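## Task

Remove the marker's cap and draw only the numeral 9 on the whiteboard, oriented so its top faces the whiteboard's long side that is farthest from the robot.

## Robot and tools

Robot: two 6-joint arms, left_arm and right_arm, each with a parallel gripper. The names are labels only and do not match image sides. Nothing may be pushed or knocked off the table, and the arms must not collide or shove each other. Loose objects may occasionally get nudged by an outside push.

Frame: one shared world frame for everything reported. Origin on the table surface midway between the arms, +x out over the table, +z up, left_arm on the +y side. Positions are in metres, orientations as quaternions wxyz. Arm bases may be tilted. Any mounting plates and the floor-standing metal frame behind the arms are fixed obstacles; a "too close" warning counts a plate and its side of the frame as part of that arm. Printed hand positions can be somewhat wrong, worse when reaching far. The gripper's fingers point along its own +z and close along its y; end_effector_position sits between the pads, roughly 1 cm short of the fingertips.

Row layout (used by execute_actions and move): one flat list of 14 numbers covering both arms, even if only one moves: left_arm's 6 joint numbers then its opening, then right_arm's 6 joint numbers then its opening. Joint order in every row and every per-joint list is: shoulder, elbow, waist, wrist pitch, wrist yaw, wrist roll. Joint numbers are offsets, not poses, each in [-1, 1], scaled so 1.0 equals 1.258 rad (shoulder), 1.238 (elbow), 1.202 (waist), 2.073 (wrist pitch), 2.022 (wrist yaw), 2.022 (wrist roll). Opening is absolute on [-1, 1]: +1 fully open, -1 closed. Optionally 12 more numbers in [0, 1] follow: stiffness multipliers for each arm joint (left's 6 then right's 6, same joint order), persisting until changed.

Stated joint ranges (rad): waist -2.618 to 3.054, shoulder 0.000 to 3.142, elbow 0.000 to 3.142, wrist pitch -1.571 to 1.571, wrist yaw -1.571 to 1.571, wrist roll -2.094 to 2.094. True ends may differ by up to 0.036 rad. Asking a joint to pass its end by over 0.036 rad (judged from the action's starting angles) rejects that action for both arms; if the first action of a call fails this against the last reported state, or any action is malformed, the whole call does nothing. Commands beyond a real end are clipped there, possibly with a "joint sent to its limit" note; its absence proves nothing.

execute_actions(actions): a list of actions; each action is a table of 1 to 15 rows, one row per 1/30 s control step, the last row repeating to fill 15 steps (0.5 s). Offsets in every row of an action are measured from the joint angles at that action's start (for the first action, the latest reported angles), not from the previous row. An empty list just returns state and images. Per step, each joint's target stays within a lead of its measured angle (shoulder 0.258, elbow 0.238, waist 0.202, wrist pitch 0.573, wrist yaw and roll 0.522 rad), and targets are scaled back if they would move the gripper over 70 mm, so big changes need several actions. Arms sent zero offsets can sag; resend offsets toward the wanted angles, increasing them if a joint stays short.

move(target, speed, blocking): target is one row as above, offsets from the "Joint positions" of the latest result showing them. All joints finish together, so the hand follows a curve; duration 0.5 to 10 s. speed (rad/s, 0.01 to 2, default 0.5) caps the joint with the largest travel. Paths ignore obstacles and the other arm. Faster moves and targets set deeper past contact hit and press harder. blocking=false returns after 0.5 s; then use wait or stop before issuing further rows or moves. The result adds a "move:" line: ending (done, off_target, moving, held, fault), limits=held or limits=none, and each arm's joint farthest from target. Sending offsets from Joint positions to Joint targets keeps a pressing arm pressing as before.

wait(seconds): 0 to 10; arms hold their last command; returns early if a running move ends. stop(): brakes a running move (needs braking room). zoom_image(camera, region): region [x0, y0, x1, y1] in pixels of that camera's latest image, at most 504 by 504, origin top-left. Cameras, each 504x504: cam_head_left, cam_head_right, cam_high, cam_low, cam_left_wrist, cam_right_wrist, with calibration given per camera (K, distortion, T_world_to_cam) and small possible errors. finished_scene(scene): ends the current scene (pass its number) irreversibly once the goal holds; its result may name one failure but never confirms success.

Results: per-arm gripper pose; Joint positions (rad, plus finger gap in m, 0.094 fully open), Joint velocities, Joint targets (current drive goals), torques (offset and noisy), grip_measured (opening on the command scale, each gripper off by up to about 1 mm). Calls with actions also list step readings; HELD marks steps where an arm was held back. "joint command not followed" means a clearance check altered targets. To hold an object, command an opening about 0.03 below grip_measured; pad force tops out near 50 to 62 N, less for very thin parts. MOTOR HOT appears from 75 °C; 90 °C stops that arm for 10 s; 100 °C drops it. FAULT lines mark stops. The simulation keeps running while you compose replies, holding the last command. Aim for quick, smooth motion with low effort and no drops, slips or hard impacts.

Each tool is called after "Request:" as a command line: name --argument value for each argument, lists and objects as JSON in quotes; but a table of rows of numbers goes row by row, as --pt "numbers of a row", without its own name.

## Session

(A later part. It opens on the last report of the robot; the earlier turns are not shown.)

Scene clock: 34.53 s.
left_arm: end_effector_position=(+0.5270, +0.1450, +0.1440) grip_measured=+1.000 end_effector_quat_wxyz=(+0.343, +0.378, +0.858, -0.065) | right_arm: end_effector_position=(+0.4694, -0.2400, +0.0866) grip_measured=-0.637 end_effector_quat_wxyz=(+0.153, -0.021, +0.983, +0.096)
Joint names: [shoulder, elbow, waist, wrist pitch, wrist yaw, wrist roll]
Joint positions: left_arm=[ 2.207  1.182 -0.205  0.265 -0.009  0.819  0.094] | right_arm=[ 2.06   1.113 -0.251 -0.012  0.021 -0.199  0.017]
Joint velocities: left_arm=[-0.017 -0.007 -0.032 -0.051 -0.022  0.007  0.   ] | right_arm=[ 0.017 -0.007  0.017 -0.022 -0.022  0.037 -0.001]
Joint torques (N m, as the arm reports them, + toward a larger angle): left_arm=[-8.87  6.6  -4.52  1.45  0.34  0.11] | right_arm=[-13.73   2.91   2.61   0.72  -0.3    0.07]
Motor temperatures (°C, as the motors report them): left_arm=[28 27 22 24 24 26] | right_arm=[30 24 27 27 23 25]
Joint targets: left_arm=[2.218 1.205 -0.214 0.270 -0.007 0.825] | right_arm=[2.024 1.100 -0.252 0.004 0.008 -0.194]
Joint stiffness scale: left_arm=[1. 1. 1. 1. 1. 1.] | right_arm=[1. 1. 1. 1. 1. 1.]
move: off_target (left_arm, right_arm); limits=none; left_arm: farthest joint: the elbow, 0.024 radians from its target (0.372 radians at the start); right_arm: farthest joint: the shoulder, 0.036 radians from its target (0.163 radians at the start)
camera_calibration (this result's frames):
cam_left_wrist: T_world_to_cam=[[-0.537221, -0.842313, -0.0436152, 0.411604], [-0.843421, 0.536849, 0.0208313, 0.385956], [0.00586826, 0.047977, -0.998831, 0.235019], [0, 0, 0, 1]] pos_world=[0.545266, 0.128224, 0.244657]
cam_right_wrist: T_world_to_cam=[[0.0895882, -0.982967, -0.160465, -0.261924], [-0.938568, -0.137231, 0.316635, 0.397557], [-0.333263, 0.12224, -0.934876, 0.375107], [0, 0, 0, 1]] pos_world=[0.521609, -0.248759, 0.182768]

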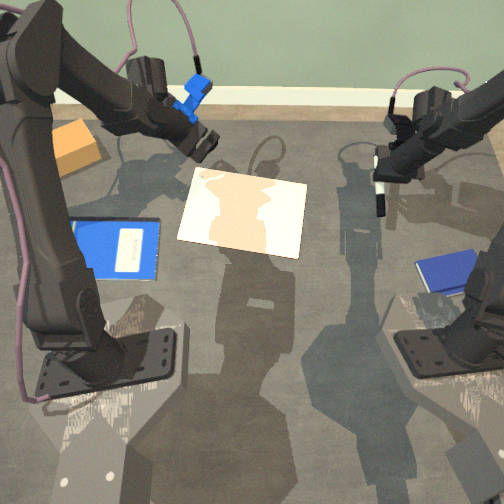

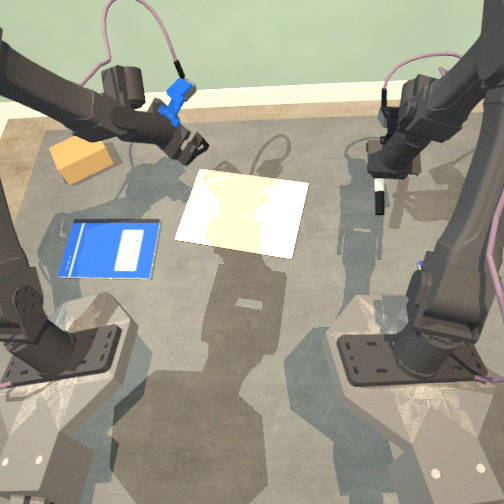

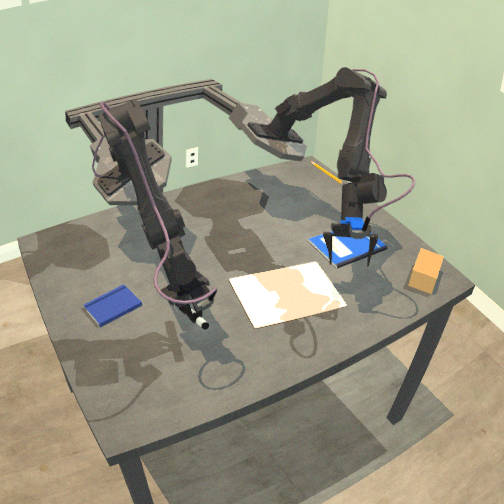

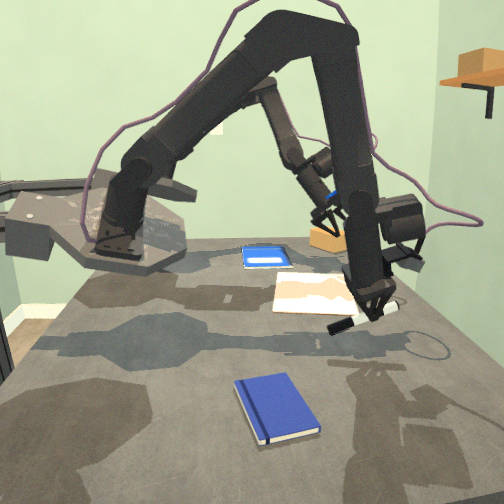

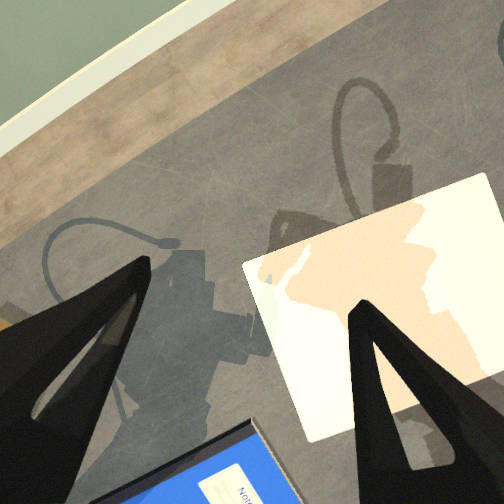

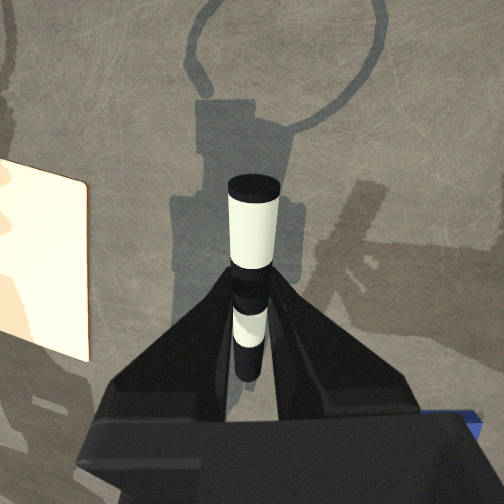

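Request:
move --target '[0.297,0.29,-0.345,0.007,0,0.371,1, -0.07,0,0,0,-0.01,0.875,-0.68]' --speed 0.9

Scene clock: 37.73 s.
left_arm: end_effector_position=(+0.4883, -0.0985, +0.1582) grip_measured=+1.000 end_effector_quat_wxyz=(+0.417, +0.756, +0.505, +0.011) | right_arm: end_effector_position=(+0.4830, -0.2440, +0.1079) grip_measured=-0.637 end_effector_quat_wxyz=(+0.037, +0.744, +0.636, +0.202)
Joint names: [shoulder, elbow, waist, wrist pitch, wrist yaw, wrist roll]
Joint positions: left_arm=[ 2.571  1.516 -0.612  0.278 -0.013  1.565  0.094] | right_arm=[ 2.007  1.113 -0.251 -0.014  0.004  1.567  0.017]
Joint velocities: left_arm=[ 0.002  0.007  0.007 -0.022 -0.037 -0.037  0.   ] | right_arm=[-0.002 -0.017 -0.007  0.051  0.066 -0.037 -0.001]
Joint torques (N m, as the arm reports them, + toward a larger angle): left_arm=[-10.42   7.31  -5.62   1.59   0.37   0.06] | right_arm=[-13.64   4.48   2.62   0.68  -0.18   0.07]
Motor temperatures (°C, as the motors report them): left_arm=[28 27 23 25 24 26] | right_arm=[31 24 27 27 23 25]
Joint targets: left_arm=[2.581 1.541 -0.619 0.279 -0.009 1.569] | right_arm=[1.972 1.113 -0.251 -0.012 0.001 1.571]
Joint stiffness scale: left_arm=[1. 1. 1. 1. 1. 1.] | right_arm=[1. 1. 1. 1. 1. 1.]
move: off_target (left_arm, right_arm); limits=none; left_arm: farthest joint: the elbow, 0.025 radians from its target (0.359 radians at the start); right_arm: farthest joint: the shoulder, 0.035 radians from its target (0.088 radians at the start)
camera_calibration (this result's frames):
cam_left_wrist: T_world_to_cam=[[-0.818492, -0.0684632, -0.570424, 0.483246], [-0.0959881, 0.995215, 0.0182846, 0.164313], [0.566442, 0.0697197, -0.821147, -0.0385626], [0, 0, 0, 1]] pos_world=[0.433148, -0.127754, 0.240985]
cam_right_wrist: T_world_to_cam=[[-0.938373, 0.163022, -0.304762, 0.528063], [-0.131299, 0.647525, 0.750648, 0.157767], [0.319713, 0.744403, -0.586215, 0.198752], [0, 0, 0, 1]] pos_world=[0.452691, -0.336196, 0.159017]

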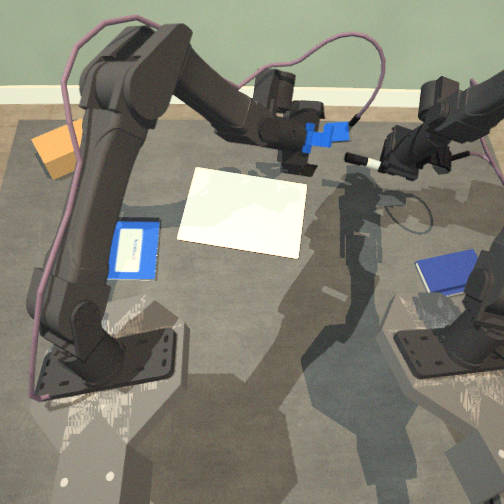

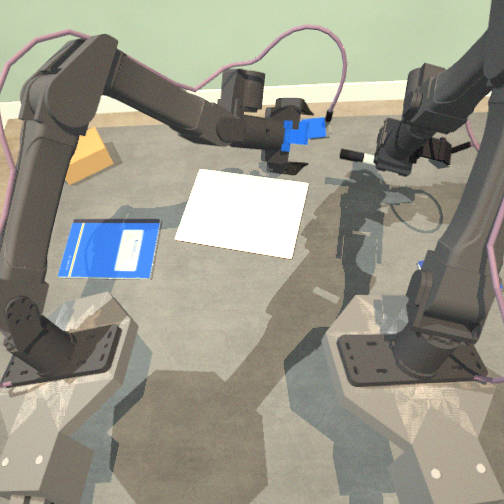

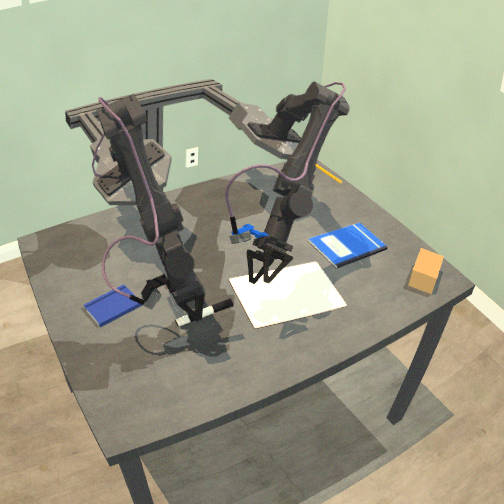

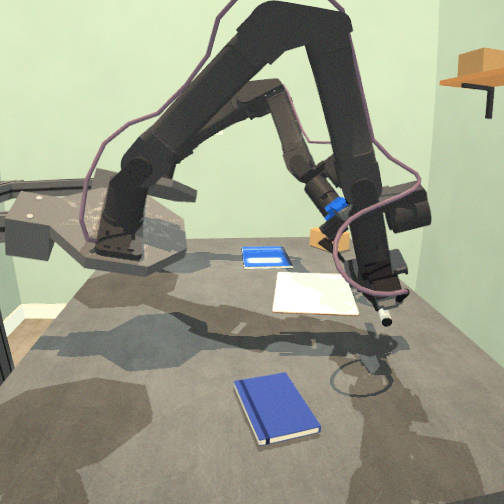

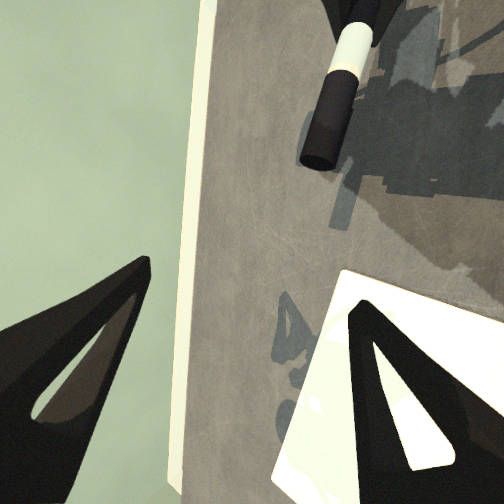

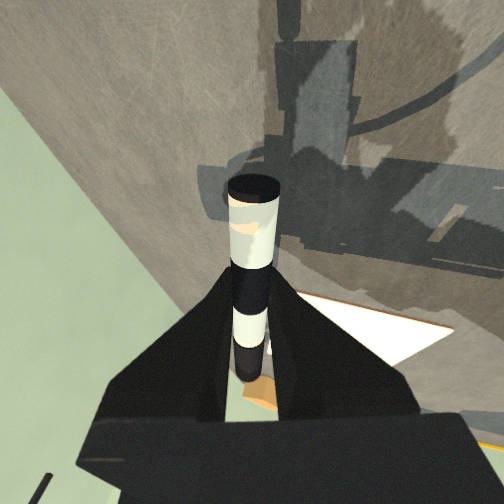

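Request:
move --target '[0,0,0,0,0,0,1, -0.025,0,0.15,0,0,0,-0.68]' --speed 0.3

Scene clock: 39.00 s.
left_arm: end_effector_position=(+0.4886, -0.0981, +0.1581) grip_measured=+1.000 end_effector_quat_wxyz=(+0.416, +0.756, +0.506, +0.012) | right_arm: end_effector_position=(+0.4855, -0.1640, +0.1317) grip_measured=-0.637 end_effector_quat_wxyz=(+0.017, +0.688, +0.685, +0.239)
Joint names: [shoulder, elbow, waist, wrist pitch, wrist yaw, wrist roll]
Joint positions: left_arm=[ 2.571  1.516 -0.612  0.278 -0.016  1.565  0.094] | right_arm=[ 2.007  1.113 -0.079 -0.014  0.002  1.568  0.017]
Joint velocities: left_arm=[-0.002 -0.012  0.002  0.022 -0.022 -0.022  0.   ] | right_arm=[ 0.012 -0.002 -0.032 -0.007 -0.051 -0.007 -0.   ]
Joint torques (N m, as the arm reports them, + toward a larger angle): left_arm=[-11.07   5.55  -5.     1.55   0.36   0.03] | right_arm=[-13.23   4.69   3.9    0.7   -0.16   0.02]
Motor temperatures (°C, as the motors report them): left_arm=[29 27 23 25 24 26] | right_arm=[31 24 27 27 23 25]
Joint targets: left_arm=[2.571 1.516 -0.612 0.278 -0.014 1.565] | right_arm=[1.975 1.113 -0.071 -0.014 0.004 1.567]
Joint stiffness scale: left_arm=[1. 1. 1. 1. 1. 1.] | right_arm=[1. 1. 1. 1. 1. 1.]
move: off_target (right_arm); limits=none; left_arm: farthest joint: the wrist yaw, 0.003 radians from its target (0.000 radians at the start); right_arm: farthest joint: the shoulder, 0.031 radians from its target (0.031 radians at the start)
camera_calibration (this result's frames):
cam_left_wrist: T_world_to_cam=[[-0.818034, -0.0684241, -0.571086, 0.483239], [-0.0974616, 0.99503, 0.0203873, 0.164343], [0.566853, 0.0723364, -0.820637, -0.0389018], [0, 0, 0, 1]] pos_world=[0.433374, -0.127647, 0.240696]
cam_right_wrist: T_world_to_cam=[[-0.938004, 0.0324762, -0.3451, 0.508309], [-0.264624, 0.575954, 0.773467, 0.138356], [0.223881, 0.816837, -0.531653, 0.203564], [0, 0, 0, 1]] pos_world=[0.467834, -0.262473, 0.176629]

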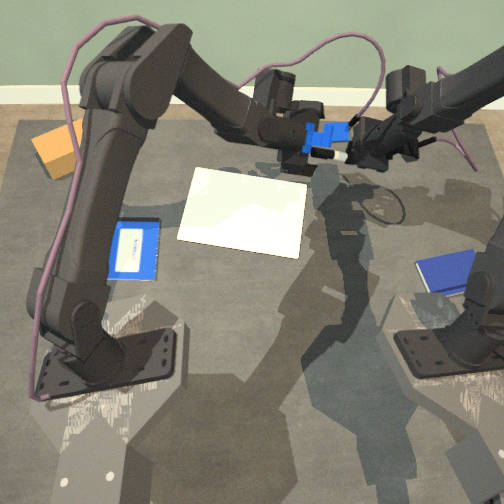

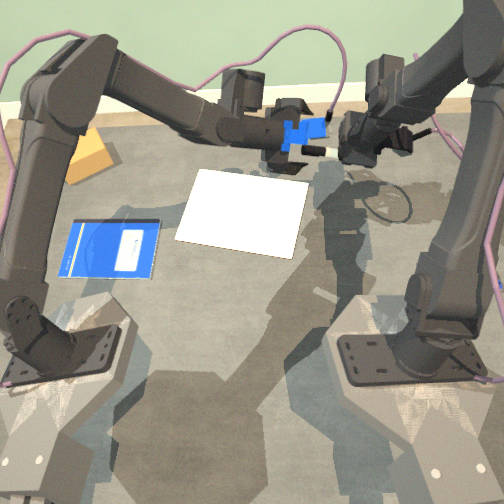

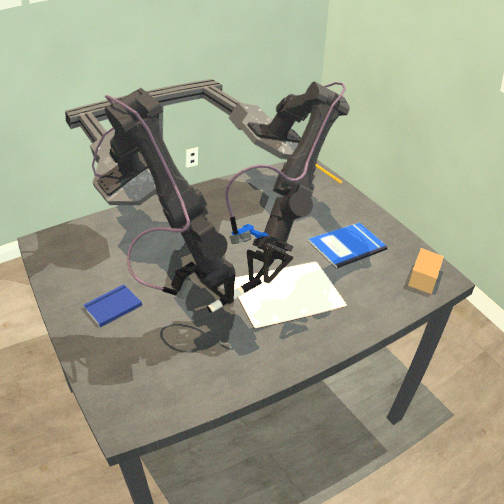

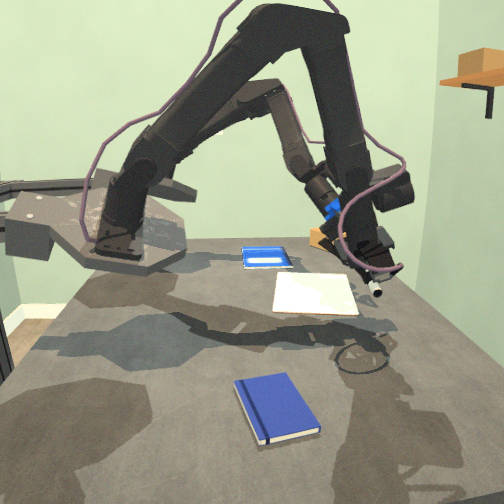

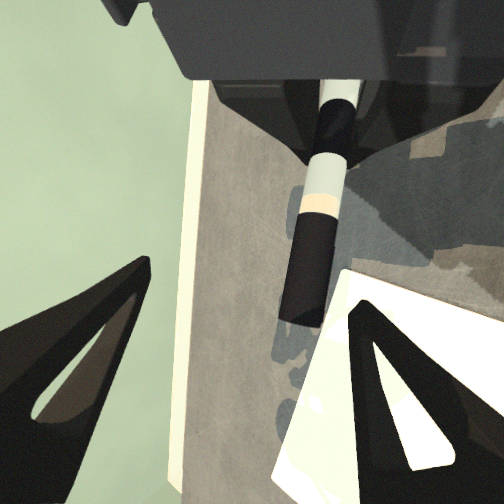

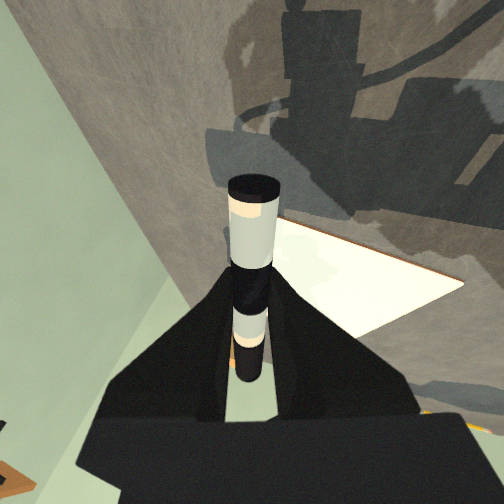

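Request:
move --target '[0.012,-0.045,-0.015,0,0,0,1, -0.025,0,0.03,0,0,0,-0.68]' --speed 0.2

Scene clock: 40.57 s.
left_arm: end_effector_position=(+0.4713, -0.0964, +0.1443) grip_measured=+1.000 end_effector_quat_wxyz=(+0.400, +0.765, +0.505, +0.002) | right_arm: end_effector_position=(+0.4848, -0.1536, +0.1351) grip_measured=-0.637 end_effector_quat_wxyz=(+0.014, +0.680, +0.691, +0.244)
Joint names: [shoulder, elbow, waist, wrist pitch, wrist yaw, wrist roll]
Joint positions: left_arm=[ 2.576  1.475 -0.616  0.282 -0.019  1.565  0.094] | right_arm=[ 2.007  1.113 -0.057 -0.014  0.002  1.568  0.017]
Joint velocities: left_arm=[-0.002  0.002 -0.002 -0.066  0.007 -0.051  0.   ] | right_arm=[-0.007  0.017 -0.012 -0.037 -0.022 -0.037  0.001]
Joint torques (N m, as the arm reports them, + toward a larger angle): left_arm=[-10.1    4.33  -6.06   1.4    0.37   0.03] | right_arm=[-13.2    4.75   4.52   0.7   -0.18   0.04]
Motor temperatures (°C, as the motors report them): left_arm=[29 27 23 25 24 26] | right_arm=[31 24 27 27 23 25]
Joint targets: left_arm=[2.586 1.460 -0.630 0.278 -0.016 1.565] | right_arm=[1.975 1.113 -0.043 -0.014 0.002 1.568]
Joint stiffness scale: left_arm=[1. 1. 1. 1. 1. 1.] | right_arm=[1. 1. 1. 1. 1. 1.]
move: off_target (right_arm); limits=none; left_arm: farthest joint: the elbow, 0.015 radians from its target (0.056 radians at the start); right_arm: farthest joint: the shoulder, 0.031 radians from its target (0.031 radians at the start)
camera_calibration (this result's frames):
cam_left_wrist: T_world_to_cam=[[-0.835668, -0.0408003, -0.547717, 0.468996], [-0.0779105, 0.995959, 0.0446799, 0.148627], [0.543681, 0.0800104, -0.83547, -0.0266816], [0, 0, 0, 1]] pos_world=[0.418011, -0.126757, 0.227945]
cam_right_wrist: T_world_to_cam=[[-0.936298, 0.0155689, -0.35086, 0.505852], [-0.281234, 0.565151, 0.775572, 0.135688], [0.210364, 0.824841, -0.524771, 0.203939], [0, 0, 0, 1]] pos_world=[0.468887, -0.252777, 0.179269]

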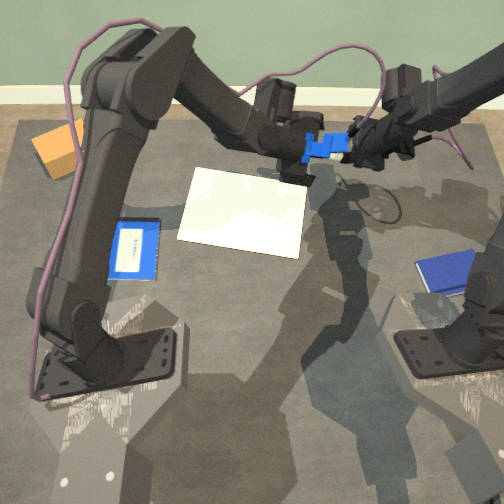

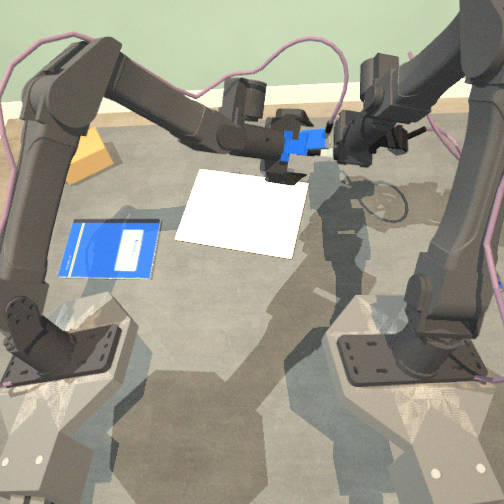

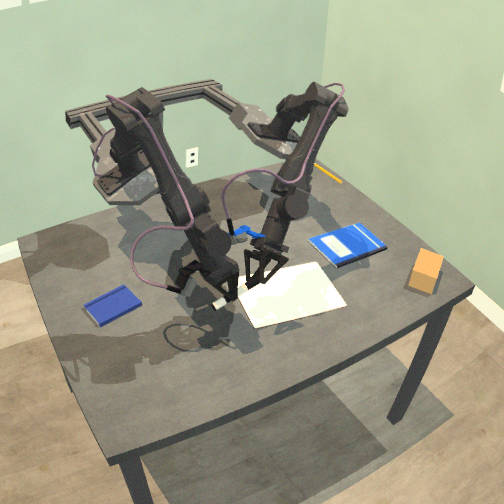

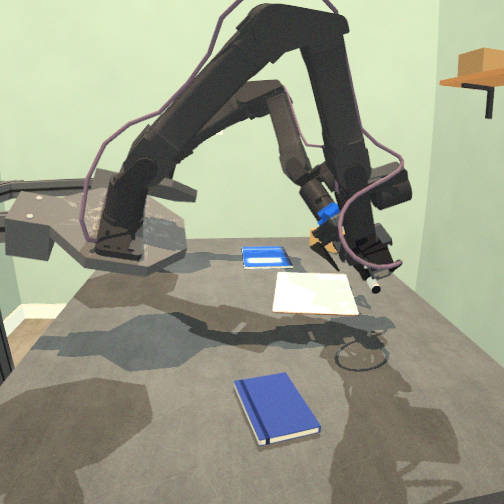

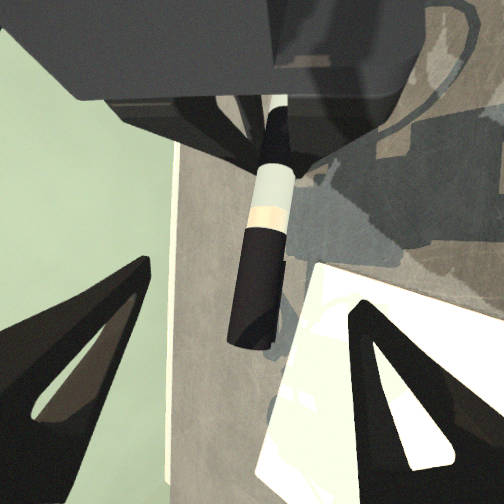

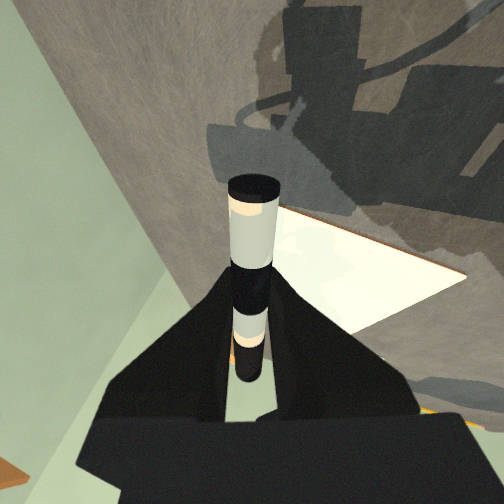

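Request:
move --target '[0,0,0,0,0,0,-0.7, 0,0,0,0,0,0,-0.68]'

Scene clock: 42.40 s.
left_arm: end_effector_position=(+0.4718, -0.0961, +0.1444) grip_measured=-0.598 end_effector_quat_wxyz=(+0.400, +0.765, +0.505, +0.004) | right_arm: end_effector_position=(+0.4846, -0.1535, +0.1351) grip_measured=-0.637 end_effector_quat_wxyz=(+0.014, +0.680, +0.692, +0.244)
Joint names: [shoulder, elbow, waist, wrist pitch, wrist yaw, wrist roll]
Joint positions: left_arm=[ 2.576  1.475 -0.616  0.284 -0.021  1.565  0.019] | right_arm=[ 2.007  1.113 -0.057 -0.015  0.002  1.568  0.017]
Joint velocities: left_arm=[-0.017 -0.007  0.002 -0.051  0.022 -0.007 -0.   ] | right_arm=[-0.017 -0.012  0.007  0.081  0.007  0.022 -0.001]
Joint torques (N m, as the arm reports them, + toward a larger angle): left_arm=[-10.87   5.37  -4.87   1.49   0.36   0.02] | right_arm=[-10.61   4.7    3.17   0.71  -0.19   0.03]
Motor temperatures (°C, as the motors report them): left_arm=[29 27 23 25 24 26] | right_arm=[31 24 27 27 23 25]
Joint targets: left_arm=[2.576 1.475 -0.616 0.282 -0.019 1.565] | right_arm=[2.007 1.113 -0.057 -0.015 0.002 1.568]
Joint stiffness scale: left_arm=[1. 1. 1. 1. 1. 1.] | right_arm=[1. 1. 1. 1. 1. 1.]
move: done; limits=none; left_arm: farthest joint: the wrist pitch, 0.002 radians from its target (0.000 radians at the start); right_arm: farthest joint: the wrist pitch, 0.001 radians from its target (0.000 radians at the start)
camera_calibration (this result's frames):
cam_left_wrist: T_world_to_cam=[[-0.834682, -0.0419973, -0.549129, 0.469096], [-0.080249, 0.995721, 0.0458267, 0.14928], [0.544854, 0.0823177, -0.83448, -0.0274286], [0, 0, 0, 1]] pos_world=[0.418471, -0.126683, 0.227865]
cam_right_wrist: T_world_to_cam=[[-0.936551, 0.0153222, -0.350196, 0.505659], [-0.2809, 0.564812, 0.77594, 0.135368], [0.209684, 0.825077, -0.524672, 0.204245], [0, 0, 0, 1]] pos_world=[0.468773, -0.252724, 0.179204]

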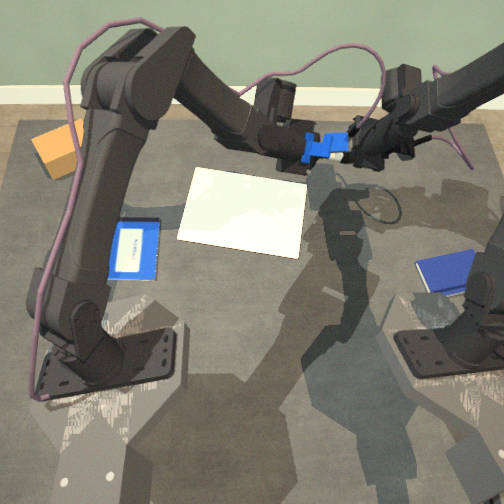

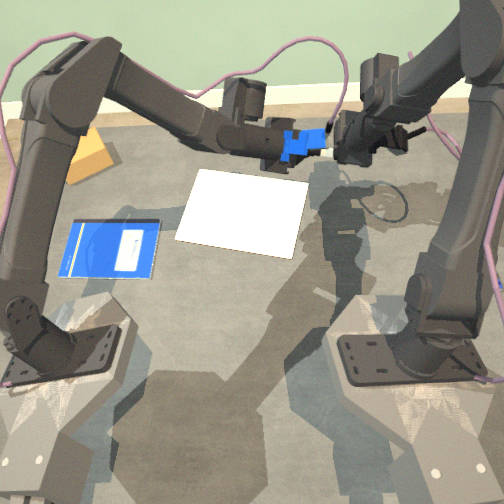

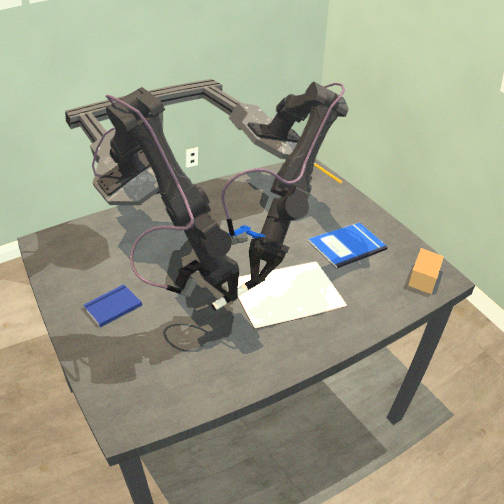

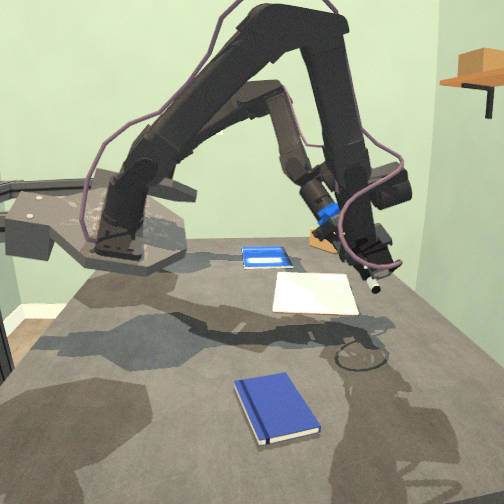

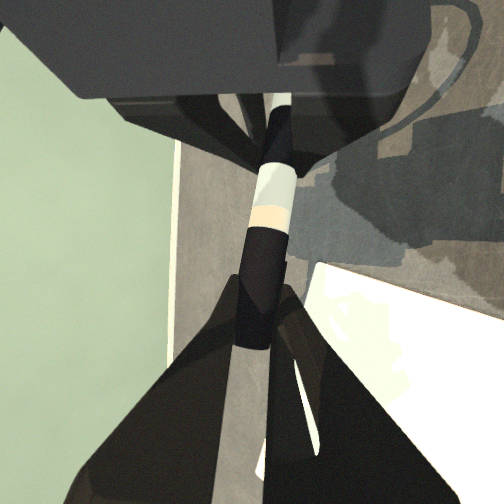

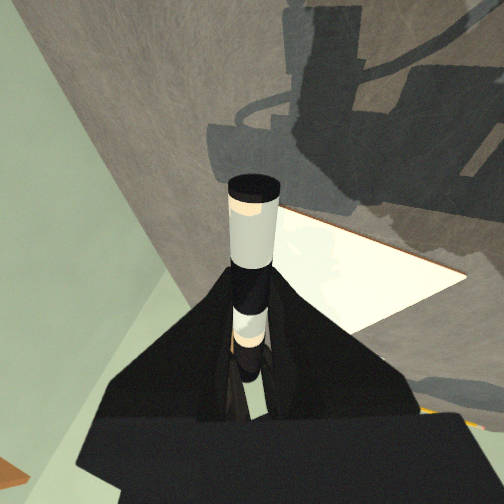

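Gripped. Pull with right waist.

Request:
move --target '[0,0,0,0,0,0,-0.7, -0.025,0,-0.14,0,0,0,-0.7]' --speed 0.15

Scene clock: 44.00 s.
left_arm: end_effector_position=(+0.4609, -0.1088, +0.1438) grip_measured=-0.598 end_effector_quat_wxyz=(+0.409, +0.769, +0.491, -0.012) | right_arm: end_effector_position=(+0.4740, -0.1707, +0.1273) grip_measured=-0.637 end_effector_quat_wxyz=(-0.046, +0.688, +0.674, +0.266)
Joint names: [shoulder, elbow, waist, wrist pitch, wrist yaw, wrist roll]
Joint positions: left_arm=[ 2.592  1.475 -0.631  0.294  0.013  1.566  0.019] | right_arm=[ 2.007  1.113 -0.158 -0.065 -0.166  1.548  0.017]
Joint velocities: left_arm=[-0.017 -0.012  0.007  0.037  0.007 -0.066 -0.   ] | right_arm=[-0.012  0.007  0.007  0.051 -0.037  0.022  0.   ]
Joint torques (N m, as the arm reports them, + toward a larger angle): left_arm=[-11.99   5.32  -3.75   1.41  -0.06   0.  ] | right_arm=[-13.22   4.52  -3.23   1.12   1.75   0.25]
Motor temperatures (°C, as the motors report them): left_arm=[30 27 23 25 24 26] | right_arm=[31 24 27 27 23 25]
Joint targets: left_arm=[2.576 1.475 -0.616 0.284 -0.022 1.565] | right_arm=[1.975 1.113 -0.225 -0.015 0.002 1.568]
Joint stiffness scale: left_arm=[1. 1. 1. 1. 1. 1.] | right_arm=[1. 1. 1. 1. 1. 1.]
move: off_target (left_arm, right_arm); limits=none; left_arm: farthest joint: the wrist yaw, 0.034 radians from its target (0.000 radians at the start); right_arm: farthest joint: the wrist yaw, 0.168 radians from its target (0.000 radians at the start)
camera_calibration (this result's frames):
cam_left_wrist: T_world_to_cam=[[-0.838655, -0.0242029, -0.544125, 0.46215], [-0.0417603, 0.998929, 0.019932, 0.14741], [0.54306, 0.0394389, -0.838767, -0.0241861], [0, 0, 0, 1]] pos_world=[0.406875, -0.135113, 0.228243]
cam_right_wrist: T_world_to_cam=[[-0.95437, 0.0598113, -0.292575, 0.501984], [-0.232133, 0.46775, 0.852833, 0.0986572], [0.187861, 0.881835, -0.432523, 0.224869], [0, 0, 0, 1]] pos_world=[0.459736, -0.274468, 0.159991]

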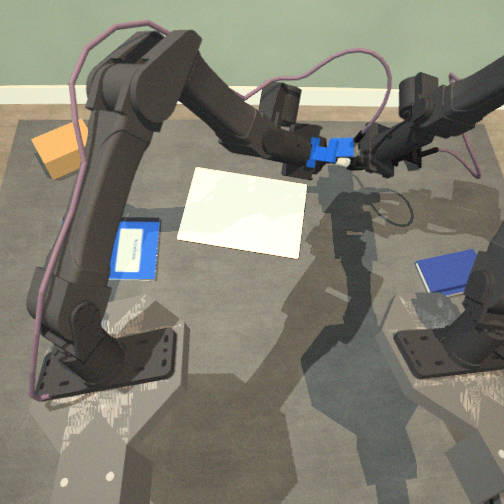

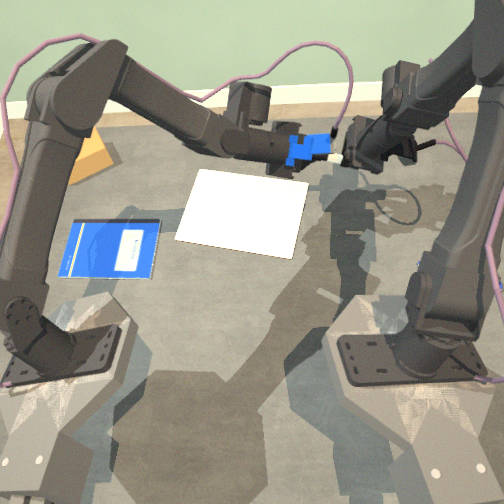

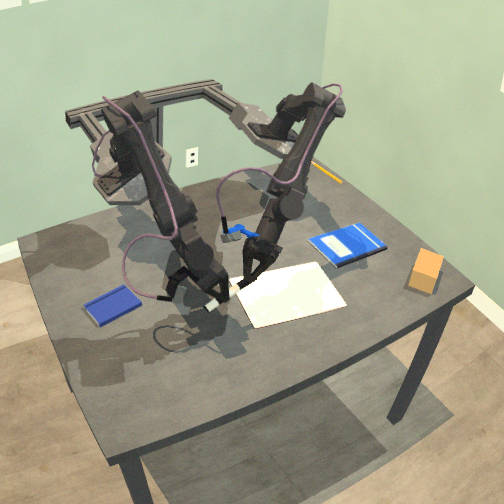

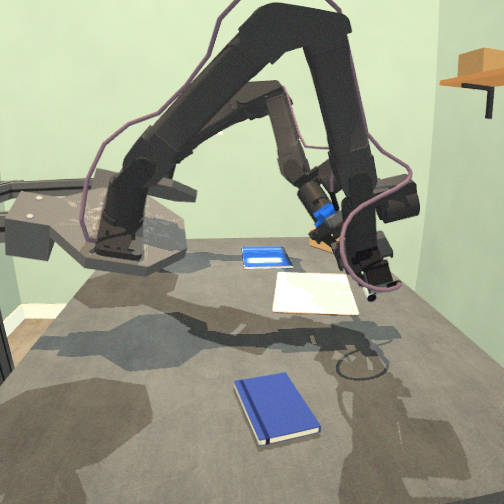

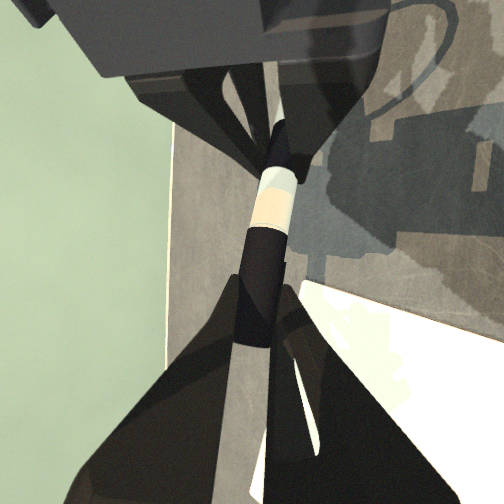

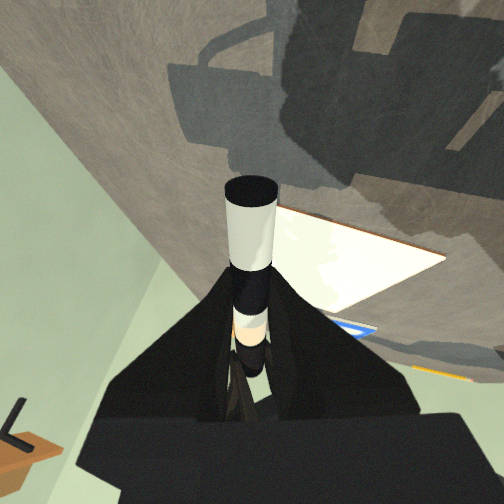

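Request:
move --target '[-0.013,0,0.03,0,-0.04,0,-0.7, -0.025,0,-0.06,0.024,0.15,0.01,-0.7]' --speed 0.15

Scene clock: 46.80 s.
left_arm: end_effector_position=(+0.4814, -0.0775, +0.1272) grip_measured=-0.598 end_effector_quat_wxyz=(+0.382, +0.759, +0.526, +0.026) | right_arm: end_effector_position=(+0.4791, -0.2575, +0.1047) grip_measured=-0.637 end_effector_quat_wxyz=(+0.070, +0.750, +0.639, +0.158)
Joint names: [shoulder, elbow, waist, wrist pitch, wrist yaw, wrist roll]
Joint positions: left_arm=[ 2.595  1.475 -0.586  0.301 -0.07   1.568  0.019] | right_arm=[ 2.007  1.113 -0.237 -0.023  0.124  1.566  0.017]
Joint velocities: left_arm=[-0.002  0.007 -0.007 -0.037  0.007 -0.066 -0.   ] | right_arm=[-0.017 -0.002 -0.012 -0.022  0.051 -0.007 -0.   ]
Joint torques (N m, as the arm reports them, + toward a larger angle): left_arm=[-12.19   5.26  -5.55   1.42   0.32   0.02] | right_arm=[-13.4    4.44   3.31   0.72   0.06   0.03]
Motor temperatures (°C, as the motors report them): left_arm=[30 27 23 25 24 26] | right_arm=[32 24 27 27 23 25]
Joint targets: left_arm=[2.576 1.475 -0.595 0.294 -0.068 1.566] | right_arm=[1.975 1.113 -0.229 -0.016 0.137 1.569]
Joint stiffness scale: left_arm=[1. 1. 1. 1. 1. 1.] | right_arm=[1. 1. 1. 1. 1. 1.]
move: off_target (right_arm); limits=none; left_arm: farthest joint: the shoulder, 0.019 radians from its target (0.017 radians at the start); right_arm: farthest joint: the shoulder, 0.031 radians from its target (0.031 radians at the start)
camera_calibration (this result's frames):
cam_left_wrist: T_world_to_cam=[[-0.832666, -0.0627406, -0.550209, 0.466062], [-0.135053, 0.986569, 0.0918856, 0.152123], [0.537054, 0.150818, -0.829956, -0.0400346], [0, 0, 0, 1]] pos_world=[0.43012, -0.114801, 0.209227]
cam_right_wrist: T_world_to_cam=[[-0.943334, 0.149358, -0.296333, 0.523569], [-0.0985753, 0.726557, 0.679999, 0.180438], [0.316866, 0.670677, -0.670662, 0.199377], [0, 0, 0, 1]] pos_world=[0.448511, -0.343015, 0.166169]

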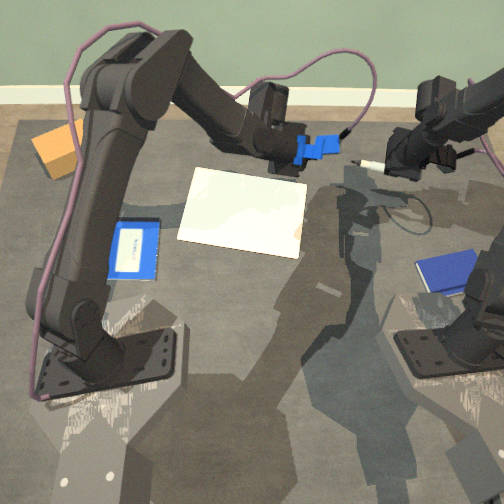

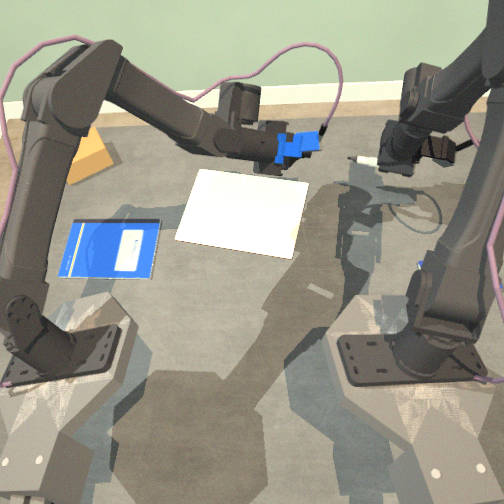

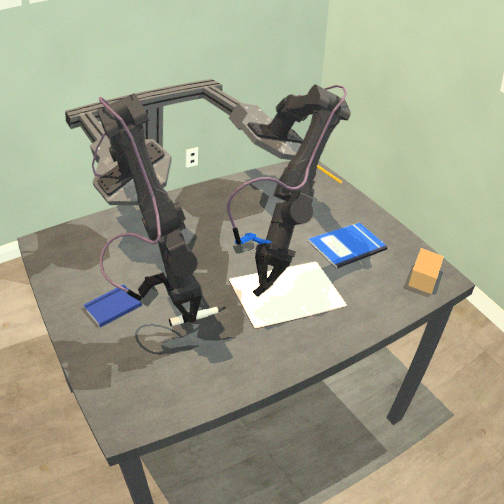

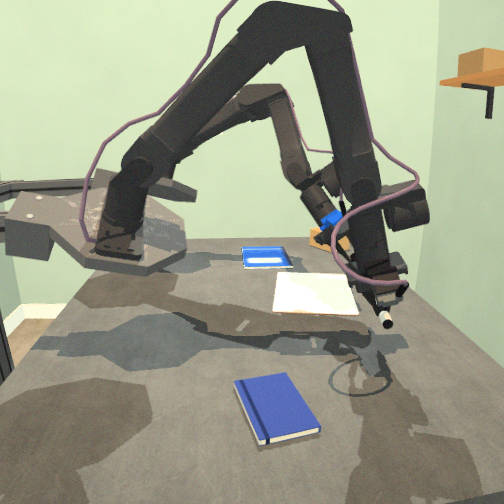

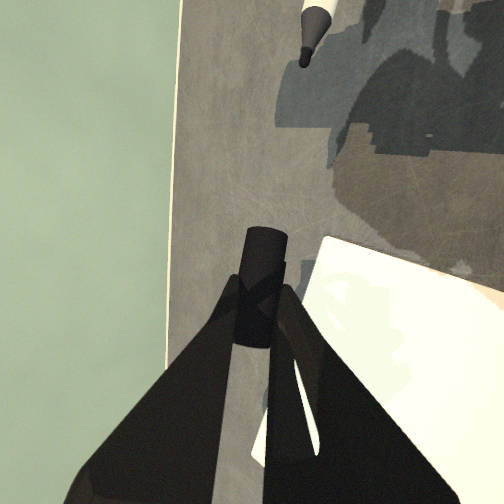

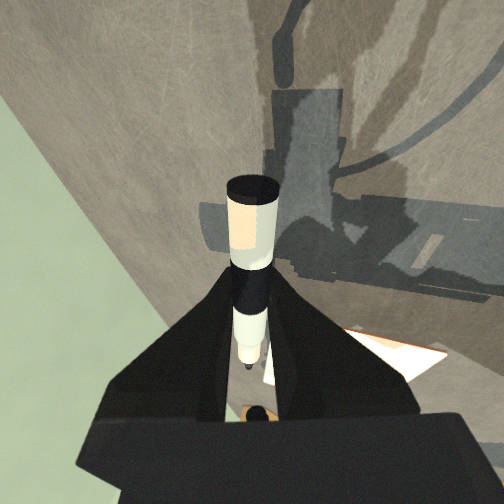

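Request:
move --target '[-0.55,-0.45,0.75,0,0,0,-0.7, 0.41,-0.135,0.36,0.57,-0.061,-0.962,-0.7]' --speed 0.9

Scene clock: 53.77 s.
left_arm: end_effector_position=(+0.4589, +0.4243, +0.1244) grip_measured=-0.598 end_effector_quat_wxyz=(+0.212, +0.497, +0.823, +0.177) | right_arm: end_effector_position=(+0.4765, -0.0113, +0.0939) grip_measured=-0.637 end_effector_quat_wxyz=(+0.456, -0.214, +0.851, +0.149)
Joint names: [shoulder, elbow, waist, wrist pitch, wrist yaw, wrist roll]
Joint positions: left_arm=[ 1.918  0.937  0.32   0.304 -0.078  1.568  0.019] | right_arm=[ 2.515  0.96   0.183  1.137  0.015 -0.373  0.017]
Joint velocities: left_arm=[-0.017 -0.007 -0.012  0.051  0.007  0.037 -0.   ] | right_arm=[ 0.012  0.002 -0.022 -0.007 -0.066 -0.066 -0.   ]
Joint torques (N m, as the arm reports them, + toward a larger angle): left_arm=[-9.71  3.19 -2.21  1.3   0.27  0.03] | right_arm=[-9.76  1.01  5.33  1.56 -0.39 -0.05]
Motor temperatures (°C, as the motors report them): left_arm=[32 27 23 25 24 26] | right_arm=[32 24 27 27 23 25]
Joint targets: left_arm=[1.903 0.918 0.315 0.301 -0.070 1.568] | right_arm=[2.522 0.946 0.196 1.158 0.001 -0.379]
Joint stiffness scale: left_arm=[1. 1. 1. 1. 1. 1.] | right_arm=[1. 1. 1. 1. 1. 1.]
move: off_target (right_arm); limits=none; left_arm: farthest joint: the elbow, 0.019 radians from its target (0.557 radians at the start); right_arm: farthest joint: the wrist pitch, 0.021 radians from its target (1.182 radians at the start)
camera_calibration (this result's frames):
cam_left_wrist: T_world_to_cam=[[-0.600753, -0.625738, -0.497542, 0.603106], [-0.798813, 0.494405, 0.342727, 0.1365], [0.03153, 0.603337, -0.796863, -0.0701015], [0, 0, 0, 1]] pos_world=[0.473567, 0.352195, 0.197427]
cam_right_wrist: T_world_to_cam=[[0.500906, -0.864995, -0.0296177, -0.243485], [-0.816607, -0.460992, -0.347333, 0.433852], [0.286788, 0.198167, -0.937274, 0.0619433], [0, 0, 0, 1]] pos_world=[0.458485, -0.0228868, 0.201538]

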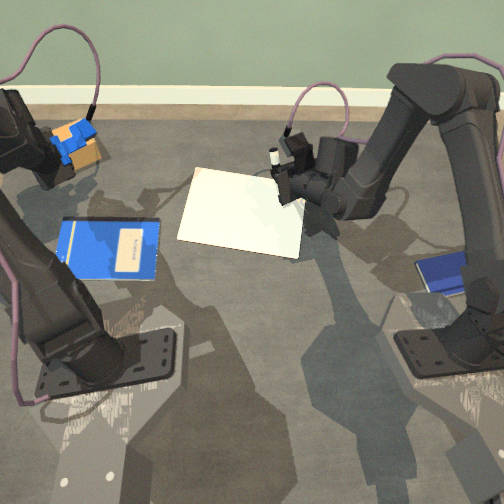

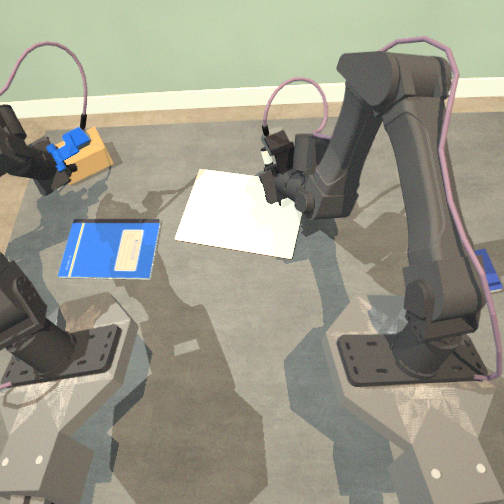

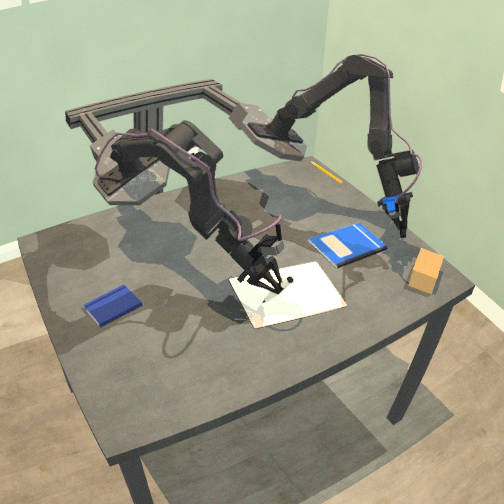

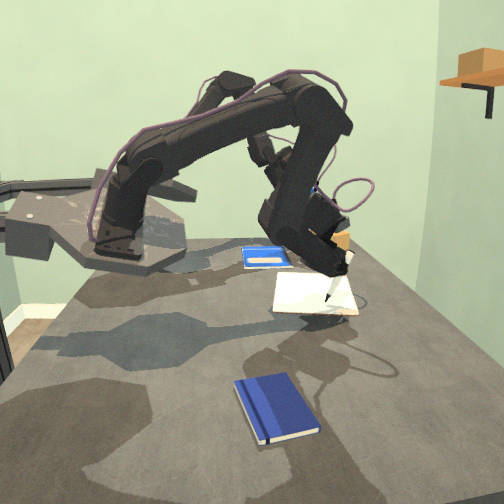

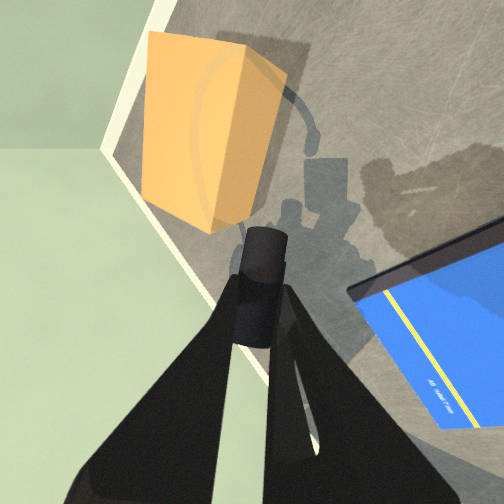

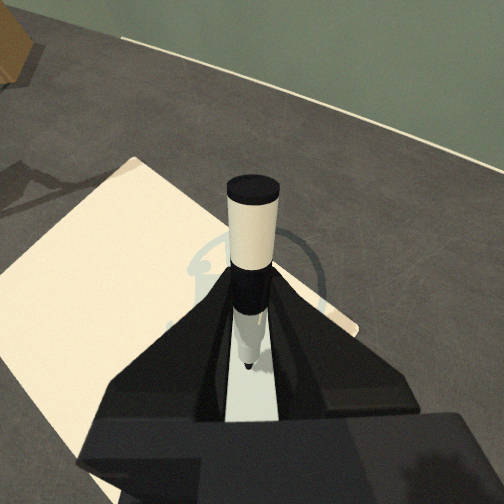

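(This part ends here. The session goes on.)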